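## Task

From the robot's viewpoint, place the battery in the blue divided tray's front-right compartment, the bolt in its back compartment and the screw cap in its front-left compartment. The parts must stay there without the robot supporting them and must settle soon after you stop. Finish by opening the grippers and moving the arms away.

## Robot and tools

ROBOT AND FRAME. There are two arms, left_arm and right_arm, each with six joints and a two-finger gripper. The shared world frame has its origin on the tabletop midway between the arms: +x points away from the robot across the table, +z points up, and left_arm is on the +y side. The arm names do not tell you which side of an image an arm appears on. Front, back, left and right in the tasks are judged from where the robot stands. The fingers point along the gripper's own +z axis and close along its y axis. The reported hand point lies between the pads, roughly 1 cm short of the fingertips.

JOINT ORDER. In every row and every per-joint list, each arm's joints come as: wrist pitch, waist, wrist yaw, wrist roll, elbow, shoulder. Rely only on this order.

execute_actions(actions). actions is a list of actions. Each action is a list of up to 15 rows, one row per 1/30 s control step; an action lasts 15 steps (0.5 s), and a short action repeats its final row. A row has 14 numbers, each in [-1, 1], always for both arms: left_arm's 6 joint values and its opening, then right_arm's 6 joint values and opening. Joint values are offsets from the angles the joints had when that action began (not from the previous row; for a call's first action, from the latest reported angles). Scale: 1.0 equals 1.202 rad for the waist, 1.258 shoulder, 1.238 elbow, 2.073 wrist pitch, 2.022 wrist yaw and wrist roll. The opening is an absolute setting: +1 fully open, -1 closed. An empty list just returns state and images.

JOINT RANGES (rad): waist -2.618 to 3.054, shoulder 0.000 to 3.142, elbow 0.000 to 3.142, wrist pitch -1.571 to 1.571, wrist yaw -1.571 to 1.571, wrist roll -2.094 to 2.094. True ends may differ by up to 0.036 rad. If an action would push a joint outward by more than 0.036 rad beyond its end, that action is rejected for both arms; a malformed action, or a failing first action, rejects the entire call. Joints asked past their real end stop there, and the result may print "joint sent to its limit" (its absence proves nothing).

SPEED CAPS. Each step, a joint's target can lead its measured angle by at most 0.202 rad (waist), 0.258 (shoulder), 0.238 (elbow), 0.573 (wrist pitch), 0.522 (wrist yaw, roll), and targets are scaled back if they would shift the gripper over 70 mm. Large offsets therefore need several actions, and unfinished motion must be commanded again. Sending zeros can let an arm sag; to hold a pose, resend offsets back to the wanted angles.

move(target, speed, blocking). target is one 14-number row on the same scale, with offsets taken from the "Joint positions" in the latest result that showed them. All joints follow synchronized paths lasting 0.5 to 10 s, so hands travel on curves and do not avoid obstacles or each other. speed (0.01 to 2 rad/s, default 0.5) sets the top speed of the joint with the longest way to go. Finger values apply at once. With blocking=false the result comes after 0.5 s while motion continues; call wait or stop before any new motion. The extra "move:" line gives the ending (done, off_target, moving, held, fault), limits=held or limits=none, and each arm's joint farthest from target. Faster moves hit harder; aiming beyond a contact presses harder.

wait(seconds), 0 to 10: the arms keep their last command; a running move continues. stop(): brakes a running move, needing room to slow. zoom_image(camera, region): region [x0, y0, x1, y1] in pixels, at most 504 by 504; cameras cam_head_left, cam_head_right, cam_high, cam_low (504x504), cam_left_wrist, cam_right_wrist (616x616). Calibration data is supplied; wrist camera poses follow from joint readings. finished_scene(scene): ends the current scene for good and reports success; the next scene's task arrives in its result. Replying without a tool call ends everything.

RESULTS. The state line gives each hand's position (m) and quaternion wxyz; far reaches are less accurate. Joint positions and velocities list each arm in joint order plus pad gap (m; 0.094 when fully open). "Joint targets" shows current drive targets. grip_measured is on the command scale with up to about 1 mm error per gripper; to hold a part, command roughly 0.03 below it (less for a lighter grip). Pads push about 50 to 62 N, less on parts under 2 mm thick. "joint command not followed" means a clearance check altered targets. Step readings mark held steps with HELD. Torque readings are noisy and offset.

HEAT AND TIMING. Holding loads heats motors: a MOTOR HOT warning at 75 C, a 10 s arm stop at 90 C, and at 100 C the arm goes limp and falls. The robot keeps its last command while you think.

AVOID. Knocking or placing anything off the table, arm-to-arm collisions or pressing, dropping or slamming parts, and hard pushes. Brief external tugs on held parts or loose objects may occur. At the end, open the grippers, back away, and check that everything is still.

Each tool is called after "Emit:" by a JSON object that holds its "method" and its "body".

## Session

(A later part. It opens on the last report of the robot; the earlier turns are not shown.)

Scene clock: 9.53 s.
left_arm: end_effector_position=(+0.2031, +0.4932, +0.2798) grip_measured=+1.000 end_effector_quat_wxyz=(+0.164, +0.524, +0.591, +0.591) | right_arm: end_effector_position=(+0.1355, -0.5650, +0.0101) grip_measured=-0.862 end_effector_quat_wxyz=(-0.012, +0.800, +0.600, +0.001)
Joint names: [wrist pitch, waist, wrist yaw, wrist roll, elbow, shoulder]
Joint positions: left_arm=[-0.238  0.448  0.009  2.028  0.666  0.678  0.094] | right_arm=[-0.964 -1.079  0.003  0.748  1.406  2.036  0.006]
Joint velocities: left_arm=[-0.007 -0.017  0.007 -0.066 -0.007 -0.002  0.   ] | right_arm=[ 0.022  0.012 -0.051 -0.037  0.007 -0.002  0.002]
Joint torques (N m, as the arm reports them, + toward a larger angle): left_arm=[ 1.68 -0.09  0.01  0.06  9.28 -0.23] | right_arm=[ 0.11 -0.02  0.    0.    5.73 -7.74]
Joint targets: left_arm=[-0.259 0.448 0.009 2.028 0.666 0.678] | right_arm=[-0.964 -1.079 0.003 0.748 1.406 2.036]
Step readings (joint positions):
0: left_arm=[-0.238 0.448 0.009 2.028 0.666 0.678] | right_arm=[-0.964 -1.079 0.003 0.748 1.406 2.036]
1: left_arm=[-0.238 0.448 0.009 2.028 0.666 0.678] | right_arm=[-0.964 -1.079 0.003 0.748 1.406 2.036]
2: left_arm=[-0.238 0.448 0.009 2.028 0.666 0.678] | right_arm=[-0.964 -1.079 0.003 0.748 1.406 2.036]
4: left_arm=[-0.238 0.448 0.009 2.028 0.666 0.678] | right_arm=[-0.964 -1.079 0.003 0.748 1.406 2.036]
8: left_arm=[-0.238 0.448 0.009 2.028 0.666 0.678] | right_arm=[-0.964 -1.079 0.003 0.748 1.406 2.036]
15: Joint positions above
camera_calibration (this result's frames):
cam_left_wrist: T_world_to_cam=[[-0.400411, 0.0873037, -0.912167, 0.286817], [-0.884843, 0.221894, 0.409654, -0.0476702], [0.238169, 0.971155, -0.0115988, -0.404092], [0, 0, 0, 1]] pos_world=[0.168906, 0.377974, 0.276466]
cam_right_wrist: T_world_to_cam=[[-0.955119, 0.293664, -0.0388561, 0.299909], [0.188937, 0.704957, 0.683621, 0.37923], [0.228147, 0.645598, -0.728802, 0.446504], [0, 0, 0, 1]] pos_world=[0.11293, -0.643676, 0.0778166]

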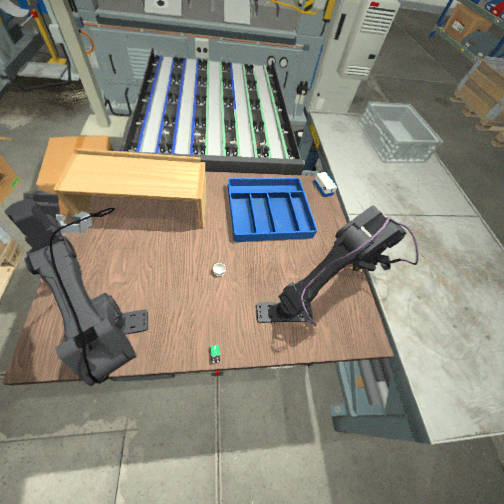

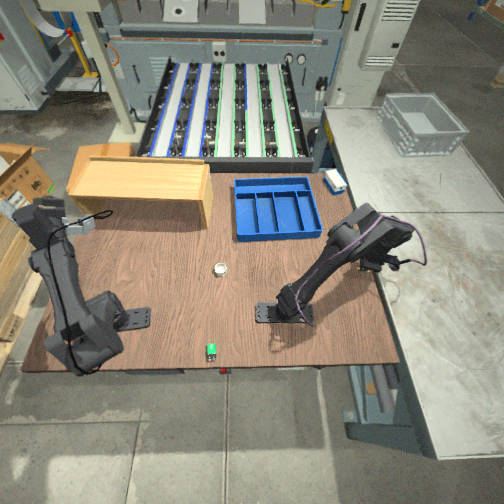

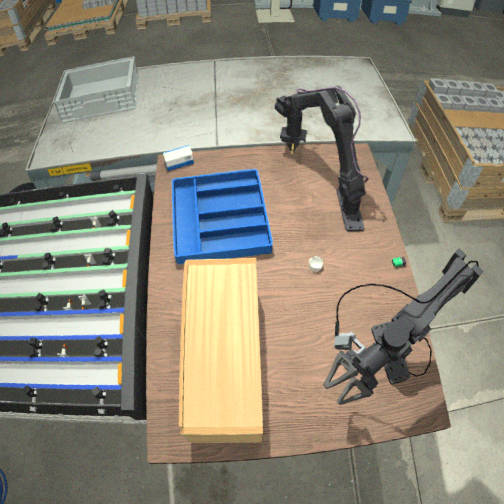

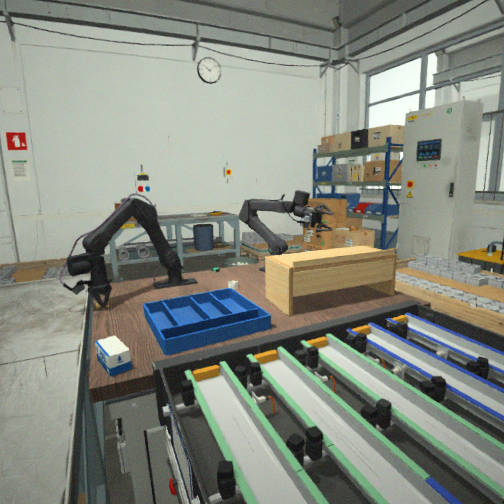

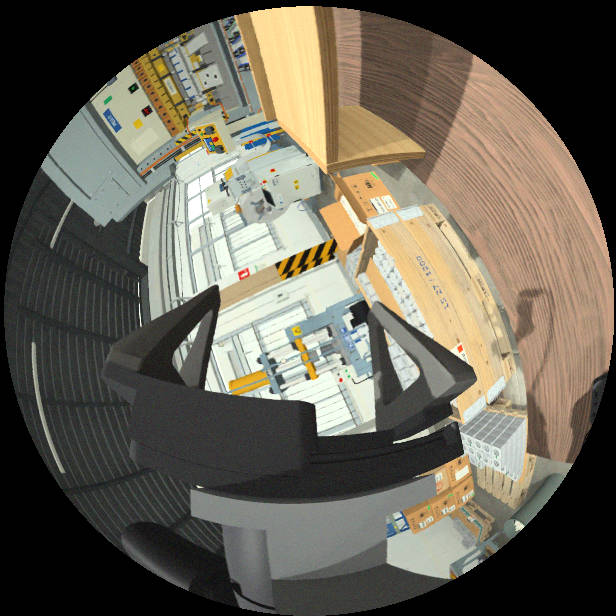

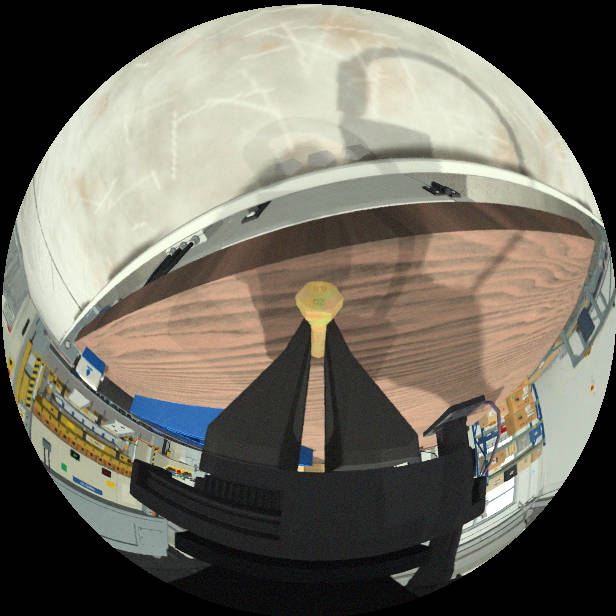

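Emit:
{"method": "execute_actions", "body": {"actions": [[[0,0,0,0,0,0,1, 0,0,0,0,0,0,-0.9]]]}}

Scene clock: 10.20 s.
left_arm: end_effector_position=(+0.2035, +0.4934, +0.2817) grip_measured=+1.000 end_effector_quat_wxyz=(+0.165, +0.522, +0.589, +0.594) | right_arm: end_effector_position=(+0.1355, -0.5650, +0.0101) grip_measured=-0.871 end_effector_quat_wxyz=(-0.012, +0.800, +0.600, +0.001)
Joint names: [wrist pitch, waist, wrist yaw, wrist roll, elbow, shoulder]
Joint positions: left_arm=[-0.23   0.448  0.009  2.028  0.666  0.678  0.094] | right_arm=[-0.964 -1.079  0.003  0.748  1.406  2.036  0.006]
Joint velocities: left_arm=[-0.022 -0.012  0.007 -0.007  0.007 -0.012  0.   ] | right_arm=[ 0.022 -0.007 -0.037 -0.037 -0.002 -0.002 -0.001]
Joint torques (N m, as the arm reports them, + toward a larger angle): left_arm=[1.85 0.07 0.05 0.02 9.61 0.19] | right_arm=[ 0.11 -0.06  0.    0.01  5.73 -7.71]
Joint targets: left_arm=[-0.238 0.448 0.009 2.028 0.666 0.678] | right_arm=[-0.964 -1.079 0.003 0.748 1.406 2.036]
Step readings (joint positions):
0: left_arm=[-0.238 0.448 0.009 2.028 0.666 0.678] | right_arm=[-0.964 -1.079 0.003 0.748 1.406 2.036]
1: left_arm=[-0.237 0.448 0.009 2.028 0.666 0.678] | right_arm=[-0.964 -1.079 0.003 0.748 1.406 2.036]
2: left_arm=[-0.236 0.448 0.009 2.028 0.666 0.678] | right_arm=[-0.964 -1.079 0.003 0.748 1.406 2.036]
4: left_arm=[-0.233 0.448 0.009 2.028 0.666 0.678] | right_arm=[-0.964 -1.079 0.003 0.748 1.406 2.036]
8: left_arm=[-0.231 0.448 0.009 2.028 0.666 0.678] | right_arm=[-0.964 -1.079 0.003 0.748 1.406 2.036]
15: Joint positions above
camera_calibration (this result's frames):
cam_left_wrist: T_world_to_cam=[[-0.394311, 0.0913424, -0.914426, 0.286119], [-0.887563, 0.220093, 0.404712, -0.0453277], [0.238226, 0.971193, -0.005713, -0.406116], [0, 0, 0, 1]] pos_world=[0.169336, 0.378258, 0.277659]
cam_right_wrist: T_world_to_cam=[[-0.955119, 0.293664, -0.0388561, 0.299909], [0.188937, 0.704957, 0.683621, 0.37923], [0.228147, 0.645598, -0.728802, 0.446504], [0, 0, 0, 1]] pos_world=[0.11293, -0.643676, 0.0778166]

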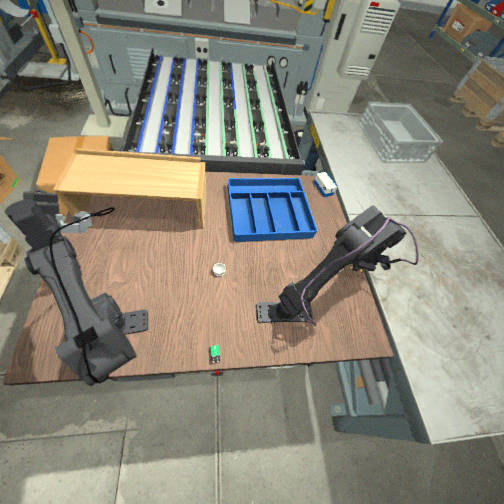

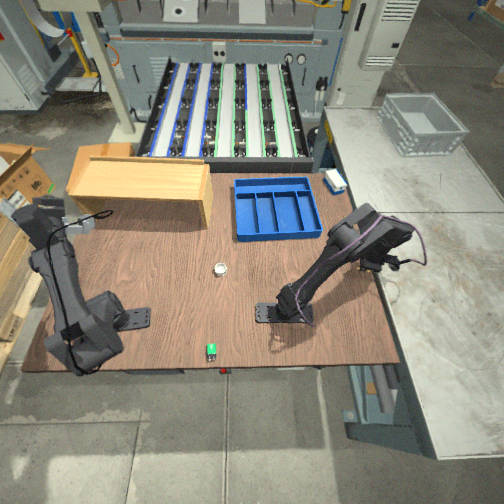

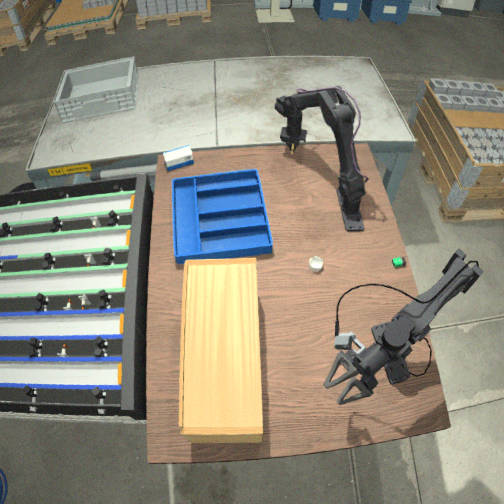

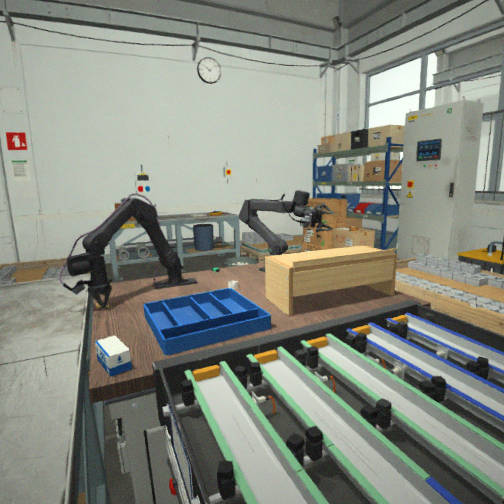

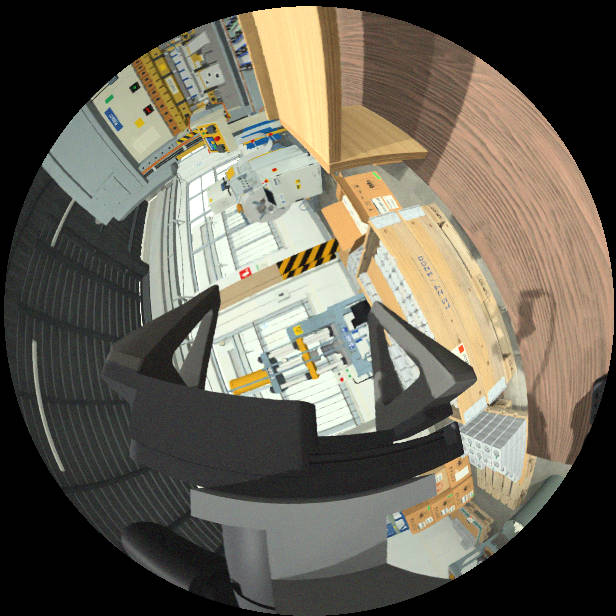

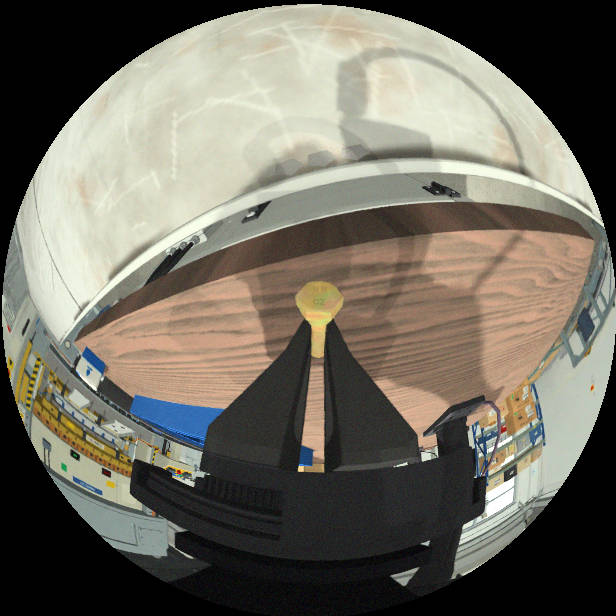

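Emit:
{"method": "move", "body": {"target": [0,0,0,0,0,0,1, -0.207,0,0,0,0.31,-0.07,-0.9], "speed": 0.6}}

Scene clock: 12.20 s.
left_arm: end_effector_position=(+0.2039, +0.4937, +0.2837) grip_measured=+1.000 end_effector_quat_wxyz=(+0.165, +0.521, +0.587, +0.597) | right_arm: end_effector_position=(+0.1375, -0.5690, +0.1219) grip_measured=-0.871 end_effector_quat_wxyz=(-0.010, +0.800, +0.600, +0.000)
Joint names: [wrist pitch, waist, wrist yaw, wrist roll, elbow, shoulder]
Joint positions: left_arm=[-0.222  0.448  0.009  2.028  0.666  0.678  0.094] | right_arm=[-1.383 -1.079  0.003  0.748  1.764  1.971  0.006]
Joint velocities: left_arm=[-0.051 -0.022 -0.022  0.007 -0.002  0.007  0.   ] | right_arm=[-0.066 -0.022 -0.037 -0.066 -0.012 -0.012  0.001]
Joint torques (N m, as the arm reports them, + toward a larger angle): left_arm=[ 1.82 -0.05  0.01  0.06  9.4  -0.07] | right_arm=[ 0.   -0.03  0.    0.    8.22 -9.03]
Joint targets: left_arm=[-0.230 0.448 0.009 2.028 0.666 0.678] | right_arm=[-1.393 -1.079 0.003 0.748 1.789 1.948]
move: off_target (right_arm); limits=none; left_arm: farthest joint: the wrist pitch, 0.008 radians from its target (0.000 radians at the start); right_arm: farthest joint: the elbow, 0.026 radians from its target (0.384 radians at the start)
camera_calibration (this result's frames):
cam_left_wrist: T_world_to_cam=[[-0.388195, 0.0953911, -0.916627, 0.285398], [-0.890249, 0.218315, 0.399743, -0.0429843], [0.238245, 0.971205, 0.000173216, -0.40813], [0, 0, 0, 1]] pos_world=[0.169758, 0.378538, 0.278857]
cam_right_wrist: T_world_to_cam=[[-0.955022, 0.293469, -0.0425398, 0.307651], [0.187308, 0.708216, 0.680696, 0.307706], [0.229891, 0.642111, -0.73133, 0.528148], [0, 0, 0, 1]] pos_world=[0.114761, -0.647338, 0.189884]

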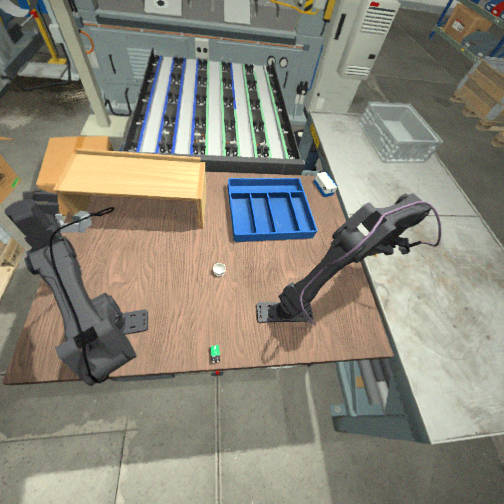

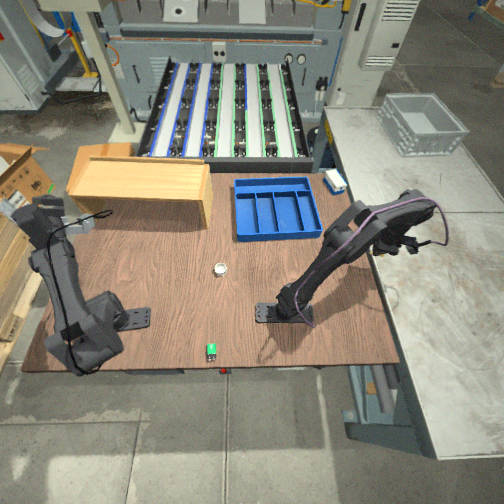

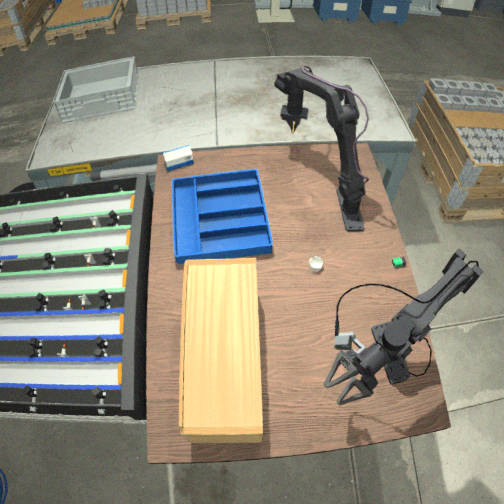

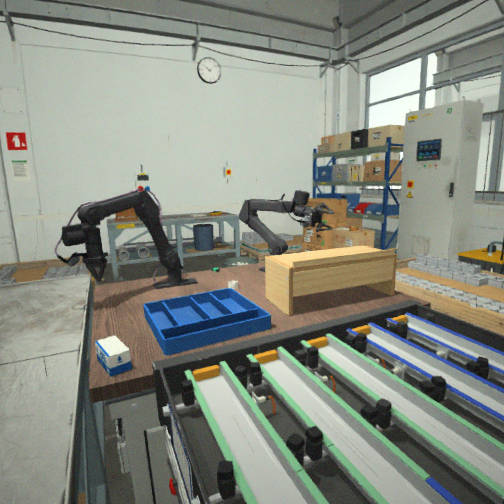

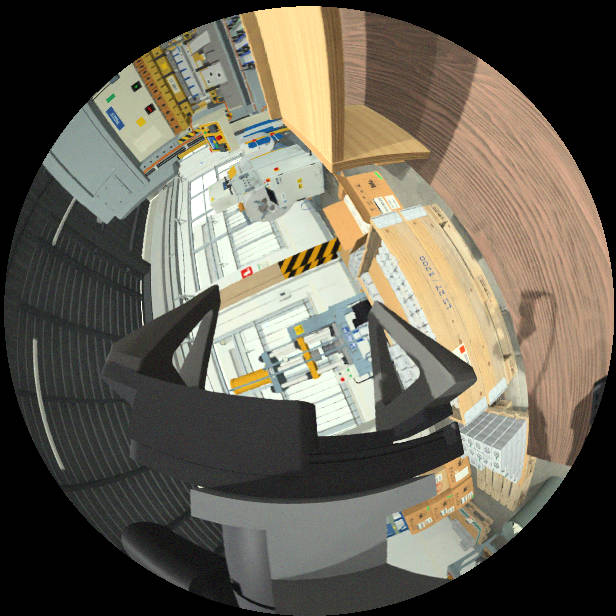

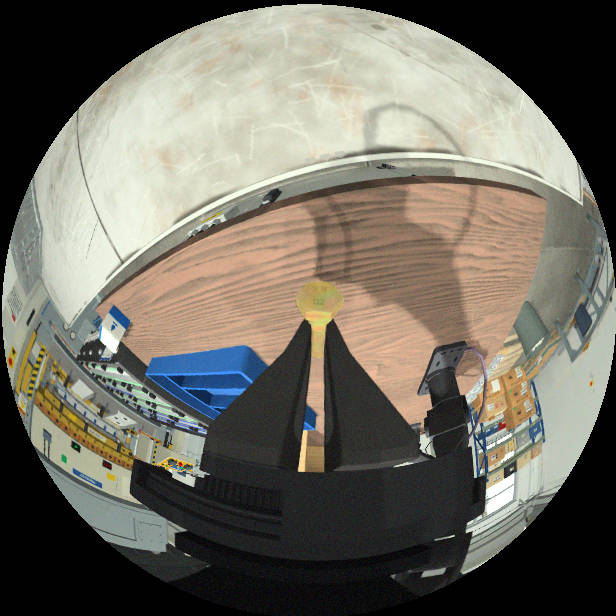

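Emit:
{"method": "move", "body": {"target": [-0.02,0,0,0,0,0,1, 0.088,0.948,0,0.421,0.651,0.375,-0.9], "speed": 0.8}}

Scene clock: 14.60 s.
left_arm: end_effector_position=(+0.2034, +0.4933, +0.2811) grip_measured=+1.000 end_effector_quat_wxyz=(+0.164, +0.523, +0.590, +0.593) | right_arm: end_effector_position=(+0.5402, -0.2150, +0.1435) grip_measured=-0.871 end_effector_quat_wxyz=(+0.148, +0.686, +0.694, +0.163)
Joint names: [wrist pitch, waist, wrist yaw, wrist roll, elbow, shoulder]
Joint positions: left_arm=[-0.233  0.448  0.009  2.028  0.666  0.678  0.094] | right_arm=[-1.213  0.064 -0.008  1.597  2.538  2.451  0.006]
Joint velocities: left_arm=[-0.051  0.002 -0.007  0.037 -0.007 -0.027  0.   ] | right_arm=[ 0.022 -0.042  0.007 -0.095 -0.002  0.007 -0.001]
Joint torques (N m, as the arm reports them, + toward a larger angle): left_arm=[ 1.59  0.01  0.05  0.01  9.47 -0.06] | right_arm=[  1.1   -0.34   0.03   0.03   9.29 -11.49]
Joint targets: left_arm=[-0.264 0.448 0.009 2.028 0.666 0.678] | right_arm=[-1.201 0.060 0.003 1.599 2.570 2.443]
move: off_target (left_arm, right_arm); limits=none; left_arm: farthest joint: the wrist pitch, 0.031 radians from its target (0.041 radians at the start); right_arm: farthest joint: the elbow, 0.032 radians from its target (0.806 radians at the start)
camera_calibration (this result's frames):
cam_left_wrist: T_world_to_cam=[[-0.396346, 0.0899951, -0.91368, 0.286354], [-0.88666, 0.220691, 0.406362, -0.0461086], [0.238212, 0.971183, -0.00767501, -0.405443], [0, 0, 0, 1]] pos_world=[0.169194, 0.378164, 0.277261]
cam_right_wrist: T_world_to_cam=[[-0.876787, 0.00796857, -0.480812, 0.548564], [-0.326539, 0.724128, 0.607462, 0.258377], [0.35301, 0.689619, -0.632305, 0.153656], [0, 0, 0, 1]] pos_world=[0.511102, -0.297434, 0.20396]

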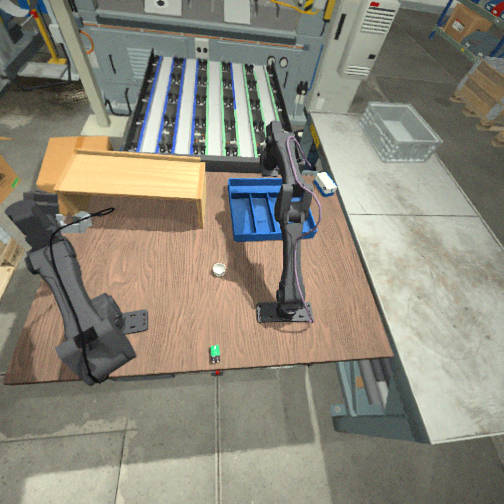

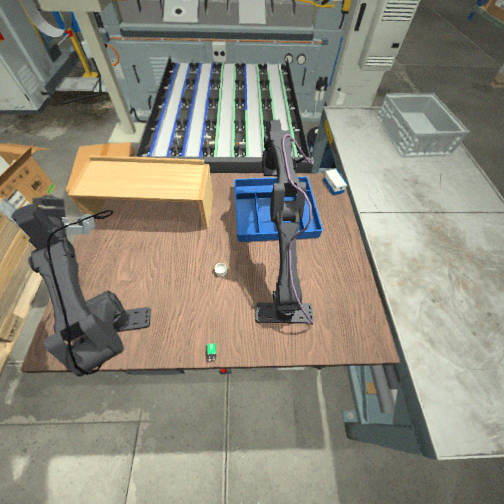

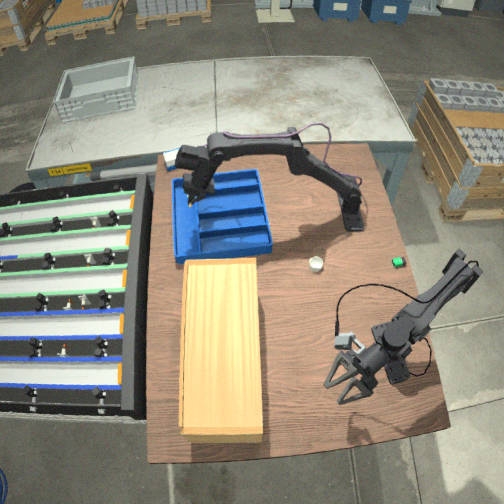

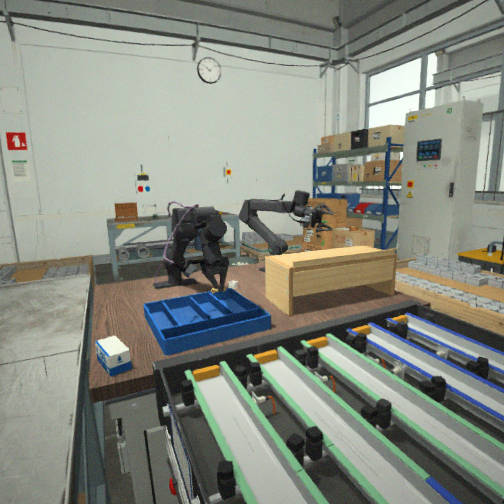

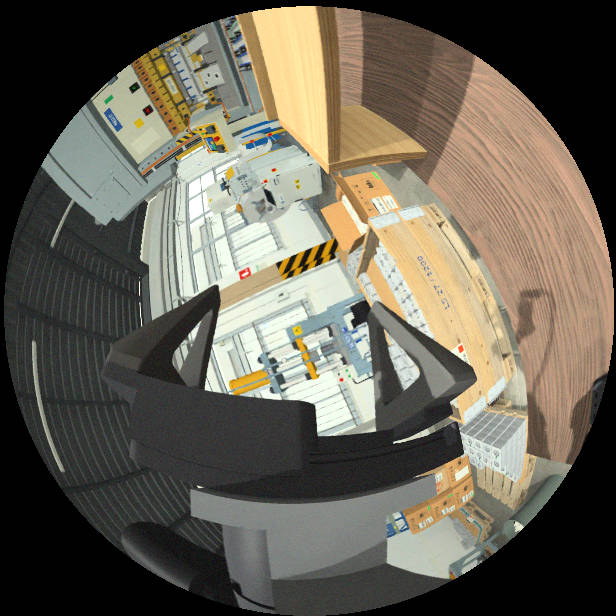

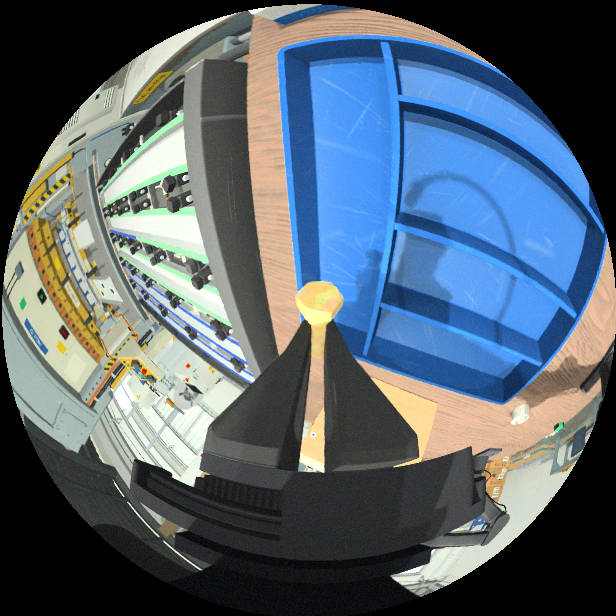

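Emit:
{"method": "zoom_image", "body": {"camera": "cam_right_wrist", "region": [230, 20, 480, 400]}}

Region (230, 20, 480, 400) of cam_right_wrist's 616x616 image, scaled by 1.326, with more detail than that image has; it fills the left 332 columns of this view, and the rest is white.

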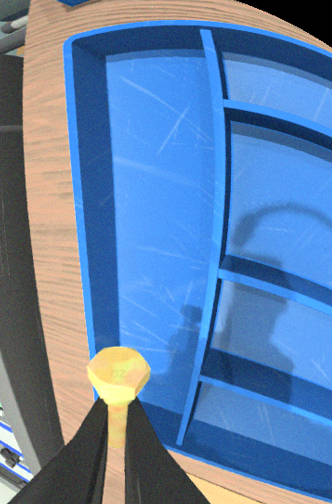

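Emit:
{"method": "move", "body": {"target": [0,0,0,0,0,0,1, 0.133,0,0,0,-0.149,0.069,-0.9], "speed": 0.5}}

Scene clock: 16.50 s.
left_arm: end_effector_position=(+0.2038, +0.4936, +0.2830) grip_measured=+1.000 end_effector_quat_wxyz=(+0.165, +0.521, +0.588, +0.596) | right_arm: end_effector_position=(+0.5626, -0.2142, +0.0426) grip_measured=-0.871 end_effector_quat_wxyz=(+0.136, +0.688, +0.696, +0.150)
Joint names: [wrist pitch, waist, wrist yaw, wrist roll, elbow, shoulder]
Joint positions: left_arm=[-0.225  0.448  0.009  2.028  0.666  0.678  0.094] | right_arm=[-0.953  0.064 -0.008  1.597  2.353  2.563  0.006]
Joint velocities: left_arm=[-0.081 -0.012 -0.037 -0.066 -0.002 -0.007  0.   ] | right_arm=[ 0.007  0.002 -0.095 -0.095 -0.002 -0.002  0.   ]
Joint torques (N m, as the arm reports them, + toward a larger angle): left_arm=[1.84 0.05 0.01 0.07 9.59 0.1 ] | right_arm=[  1.06  -0.05  -0.01  -0.02   6.82 -13.39]
Joint targets: left_arm=[-0.233 0.448 0.009 2.028 0.666 0.678] | right_arm=[-0.938 0.064 -0.008 1.597 2.354 2.538]
move: off_target (right_arm); limits=none; left_arm: farthest joint: the wrist pitch, 0.008 radians from its target (0.000 radians at the start); right_arm: farthest joint: the shoulder, 0.025 radians from its target (0.087 radians at the start)
camera_calibration (this result's frames):
cam_left_wrist: T_world_to_cam=[[-0.390235, 0.0940405, -0.9159, 0.285641], [-0.889357, 0.218905, 0.401402, -0.0437655], [0.238243, 0.971204, -0.00178887, -0.40746], [0, 0, 0, 1]] pos_world=[0.169619, 0.378445, 0.278457]
cam_right_wrist: T_world_to_cam=[[-0.893794, 0.00772675, -0.448411, 0.527869], [-0.303852, 0.724962, 0.618145, 0.313369], [0.329857, 0.688745, -0.645619, 0.0947673], [0, 0, 0, 1]] pos_world=[0.535764, -0.29653, 0.104179]

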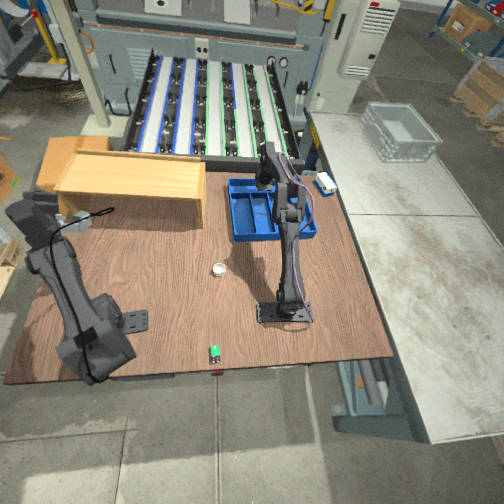

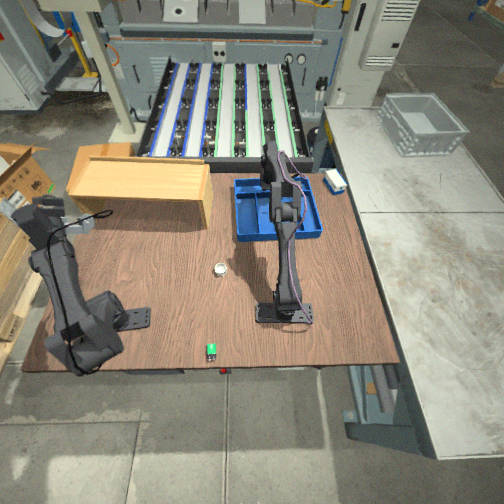

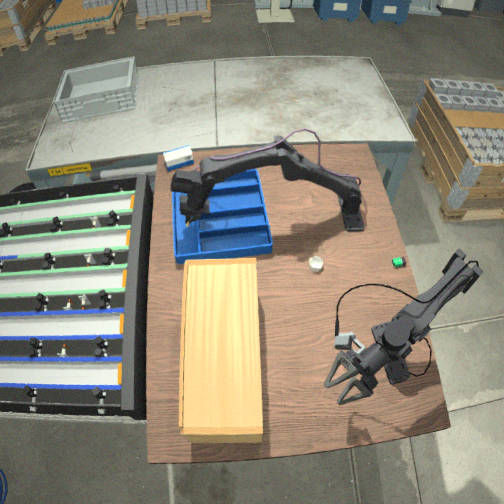

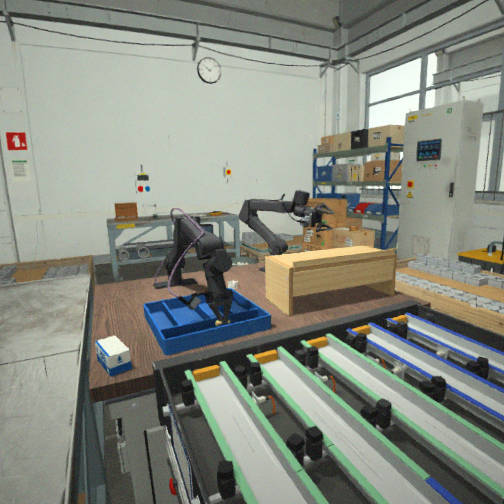

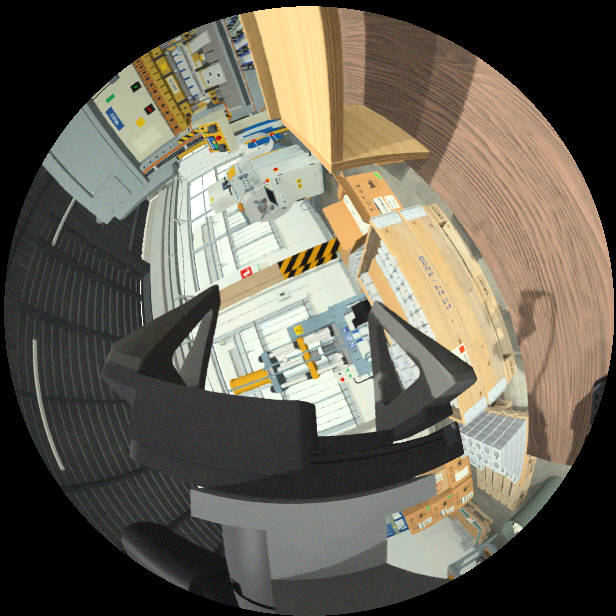

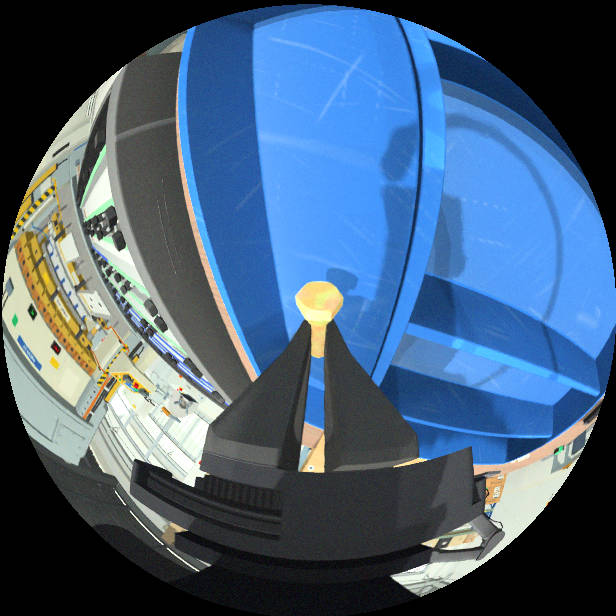

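Emit:
{"method": "move", "body": {"target": [0,0,0,0,0,0,1, 0.015,0,0,0,-0.04,-0.01,-0.9], "speed": 0.2}}

Scene clock: 17.90 s.
left_arm: end_effector_position=(+0.2042, +0.4939, +0.2849) grip_measured=+1.000 end_effector_quat_wxyz=(+0.166, +0.520, +0.586, +0.599) | right_arm: end_effector_position=(+0.5606, -0.2123, +0.0205) grip_measured=-0.874 end_effector_quat_wxyz=(+0.130, +0.689, +0.699, +0.142)
Joint names: [wrist pitch, waist, wrist yaw, wrist roll, elbow, shoulder]
Joint positions: left_arm=[-0.217  0.448  0.009  2.028  0.666  0.678  0.094] | right_arm=[-0.911  0.069 -0.003  1.599  2.31   2.582  0.006]
Joint velocities: left_arm=[-0.022 -0.007 -0.007 -0.081 -0.012 -0.012  0.   ] | right_arm=[-0.022  0.012  0.037 -0.022  0.017 -0.007  0.001]
Joint torques (N m, as the arm reports them, + toward a larger angle): left_arm=[ 1.87 -0.06  0.01  0.08  9.54 -0.06] | right_arm=[  0.74  -0.49  -0.06  -0.01   6.21 -13.9 ]
Joint targets: left_arm=[-0.225 0.448 0.009 2.028 0.666 0.678] | right_arm=[-0.922 0.064 -0.008 1.597 2.304 2.550]
move: off_target (right_arm); limits=none; left_arm: farthest joint: the wrist pitch, 0.008 radians from its target (0.000 radians at the start); right_arm: farthest joint: the shoulder, 0.032 radians from its target (0.012 radians at the start)
camera_calibration (this result's frames):
cam_left_wrist: T_world_to_cam=[[-0.38411, 0.0980955, -0.918061, 0.284904], [-0.892022, 0.217141, 0.396417, -0.0414215], [0.238235, 0.971199, 0.00409738, -0.409468], [0, 0, 0, 1]] pos_world=[0.170036, 0.378721, 0.279658]
cam_right_wrist: T_world_to_cam=[[-0.902779, 0.00377941, -0.430088, 0.519892], [-0.292639, 0.727425, 0.620657, 0.319217], [0.315203, 0.686177, -0.655598, 0.0876424], [0, 0, 0, 1]] pos_world=[0.535138, -0.29431, 0.0829332]

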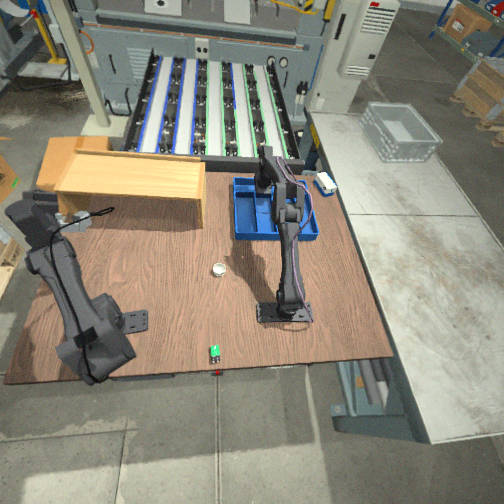

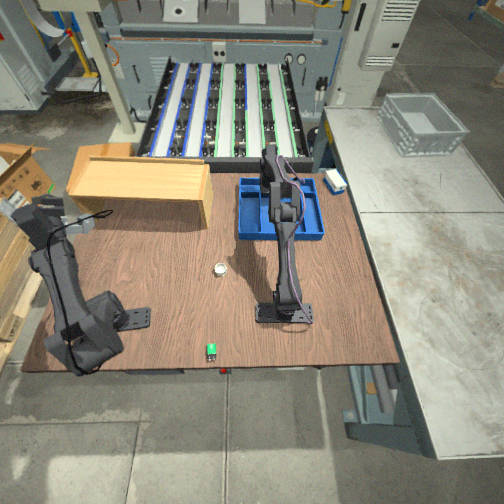

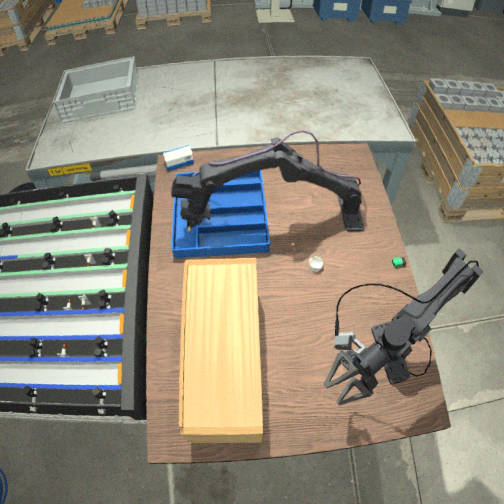

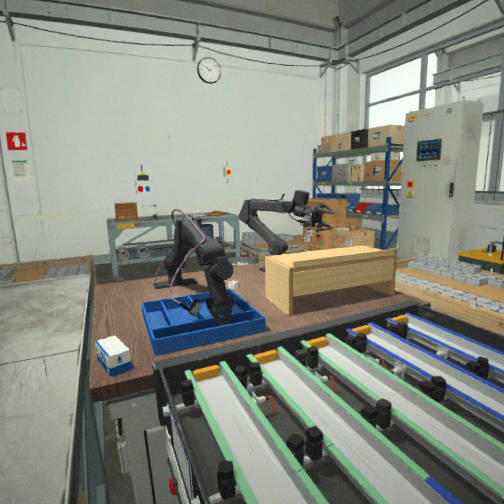

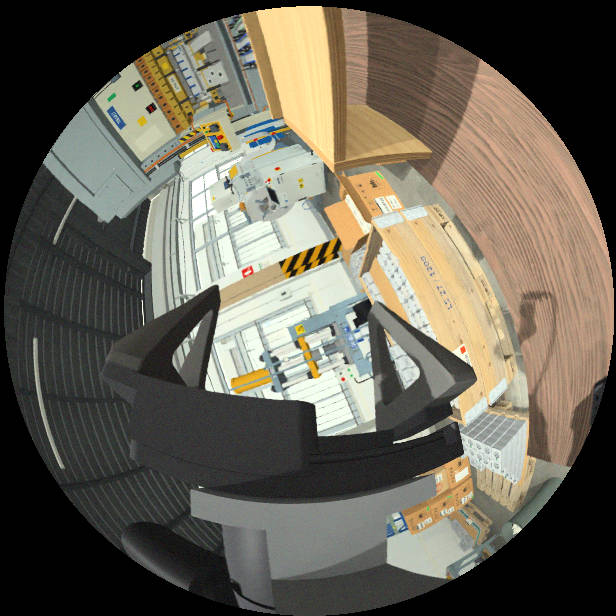

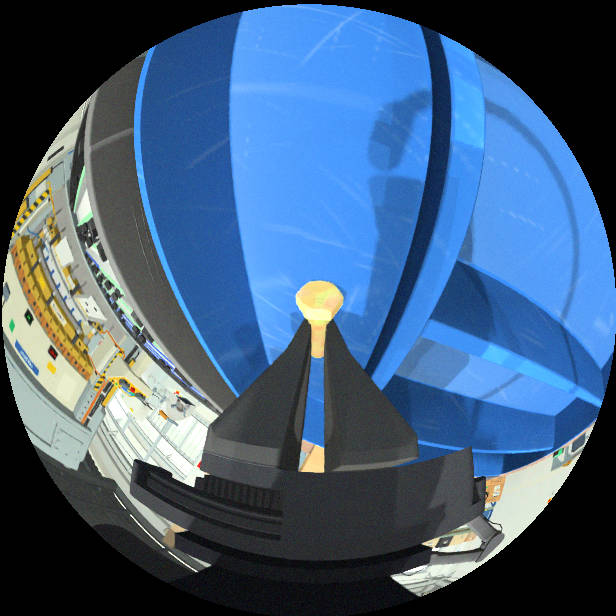

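Emit:
{"method": "execute_actions", "body": {"actions": [[[0,0,0,0,0,0,1, 0,0,0,0,0,-0.012,-0.55]]]}}

Scene clock: 18.50 s.
left_arm: end_effector_position=(+0.2045, +0.4941, +0.2869) grip_measured=+1.000 end_effector_quat_wxyz=(+0.167, +0.518, +0.584, +0.602) | right_arm: end_effector_position=(+0.5636, -0.2121, +0.0221) grip_measured=-0.553 end_effector_quat_wxyz=(+0.135, +0.688, +0.697, +0.147)
Joint names: [wrist pitch, waist, wrist yaw, wrist roll, elbow, shoulder]
Joint positions: left_arm=[-0.209  0.448  0.009  2.028  0.666  0.678  0.094] | right_arm=[-0.898  0.069 -0.003  1.6    2.31   2.581  0.021]
Joint velocities: left_arm=[-0.095 -0.022  0.037  0.007  0.002  0.002  0.   ] | right_arm=[-0.066 -0.002  0.095 -0.007 -0.017 -0.002  0.   ]
Joint torques (N m, as the arm reports them, + toward a larger angle): left_arm=[ 1.8  -0.12  0.04  0.04  9.53 -0.14] | right_arm=[  0.71  -0.02  -0.01  -0.01   6.81 -12.73]
Joint targets: left_arm=[-0.216 0.448 0.009 2.028 0.666 0.678] | right_arm=[-0.911 0.069 -0.003 1.599 2.310 2.567]
Step readings (joint positions):
0: left_arm=[-0.217 0.448 0.009 2.028 0.666 0.678] | right_arm=[-0.911 0.069 -0.003 1.599 2.310 2.582]
1: left_arm=[-0.216 0.448 0.009 2.028 0.666 0.678] | right_arm=[-0.906 0.069 -0.003 1.600 2.310 2.582]
2: left_arm=[-0.215 0.448 0.009 2.028 0.666 0.678] | right_arm=[-0.899 0.069 -0.003 1.600 2.310 2.582]
4: left_arm=[-0.212 0.448 0.009 2.028 0.666 0.678] | right_arm=[-0.898 0.069 -0.003 1.600 2.310 2.581]
8: left_arm=[-0.210 0.448 0.009 2.028 0.666 0.678] | right_arm=[-0.898 0.069 -0.003 1.600 2.310 2.581]
15: Joint positions above
camera_calibration (this result's frames):
cam_left_wrist: T_world_to_cam=[[-0.37797, 0.10216, -0.920164, 0.284144], [-0.894653, 0.215399, 0.391406, -0.0390769], [0.238188, 0.971168, 0.00998337, -0.411467], [0, 0, 0, 1]] pos_world=[0.170444, 0.378992, 0.280862]
cam_right_wrist: T_world_to_cam=[[-0.896806, 0.00557301, -0.442388, 0.520648], [-0.30019, 0.726866, 0.617699, 0.323132], [0.324999, 0.686757, -0.650185, 0.0821263], [0, 0, 0, 1]] pos_world=[0.53723, -0.294176, 0.0841273]

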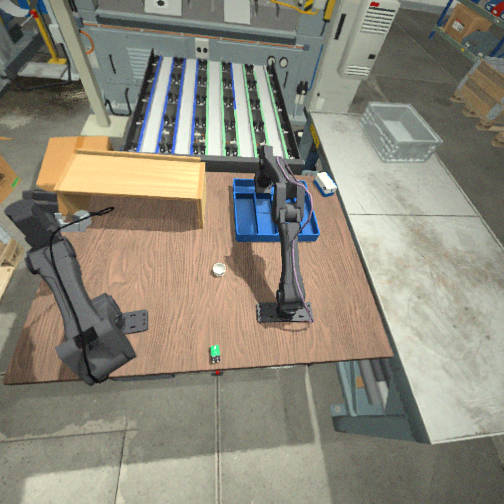

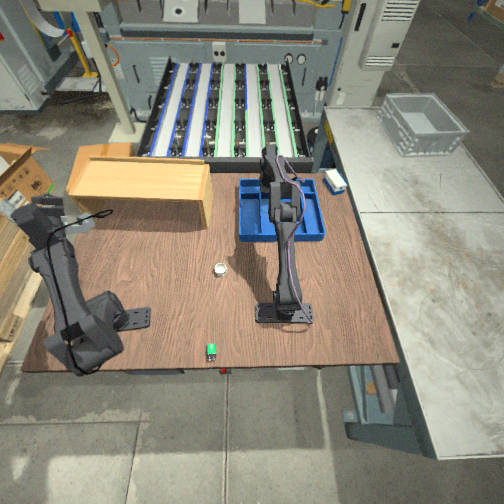

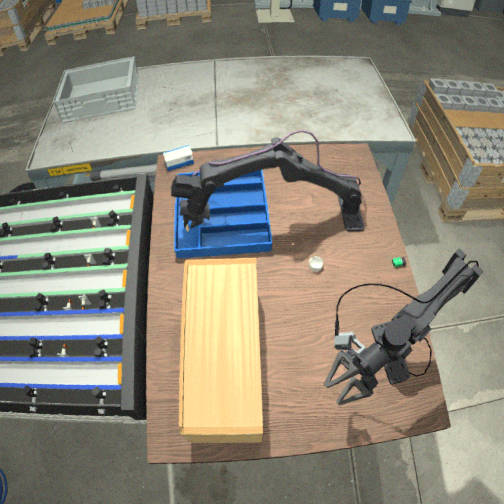

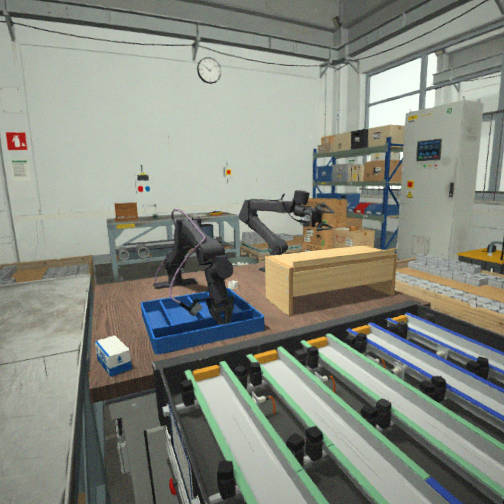

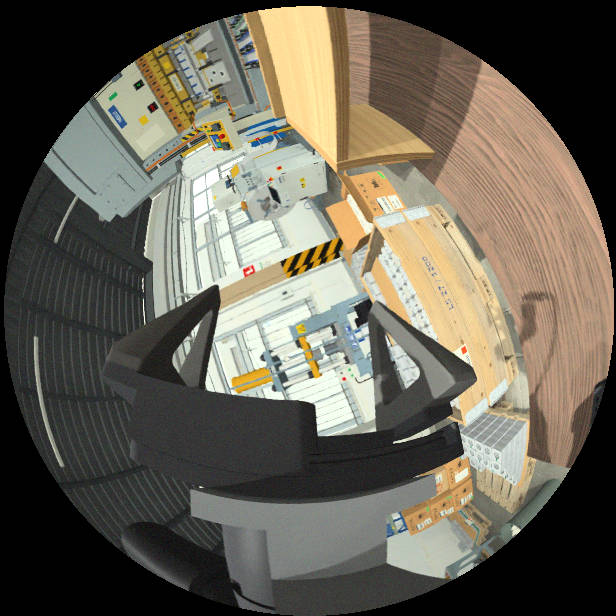

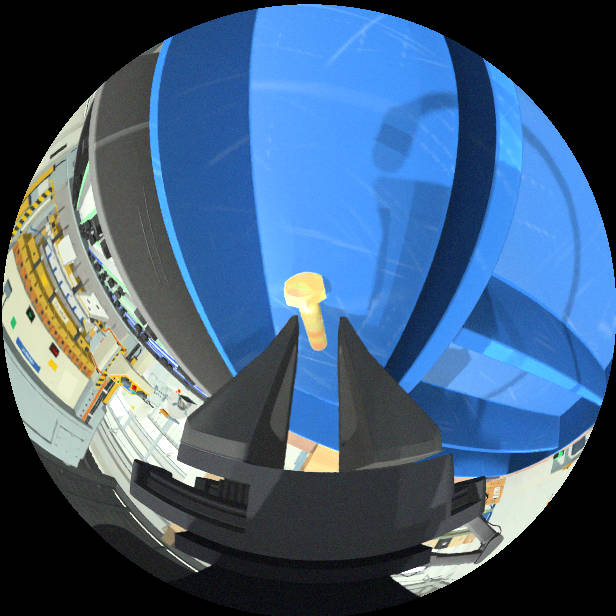

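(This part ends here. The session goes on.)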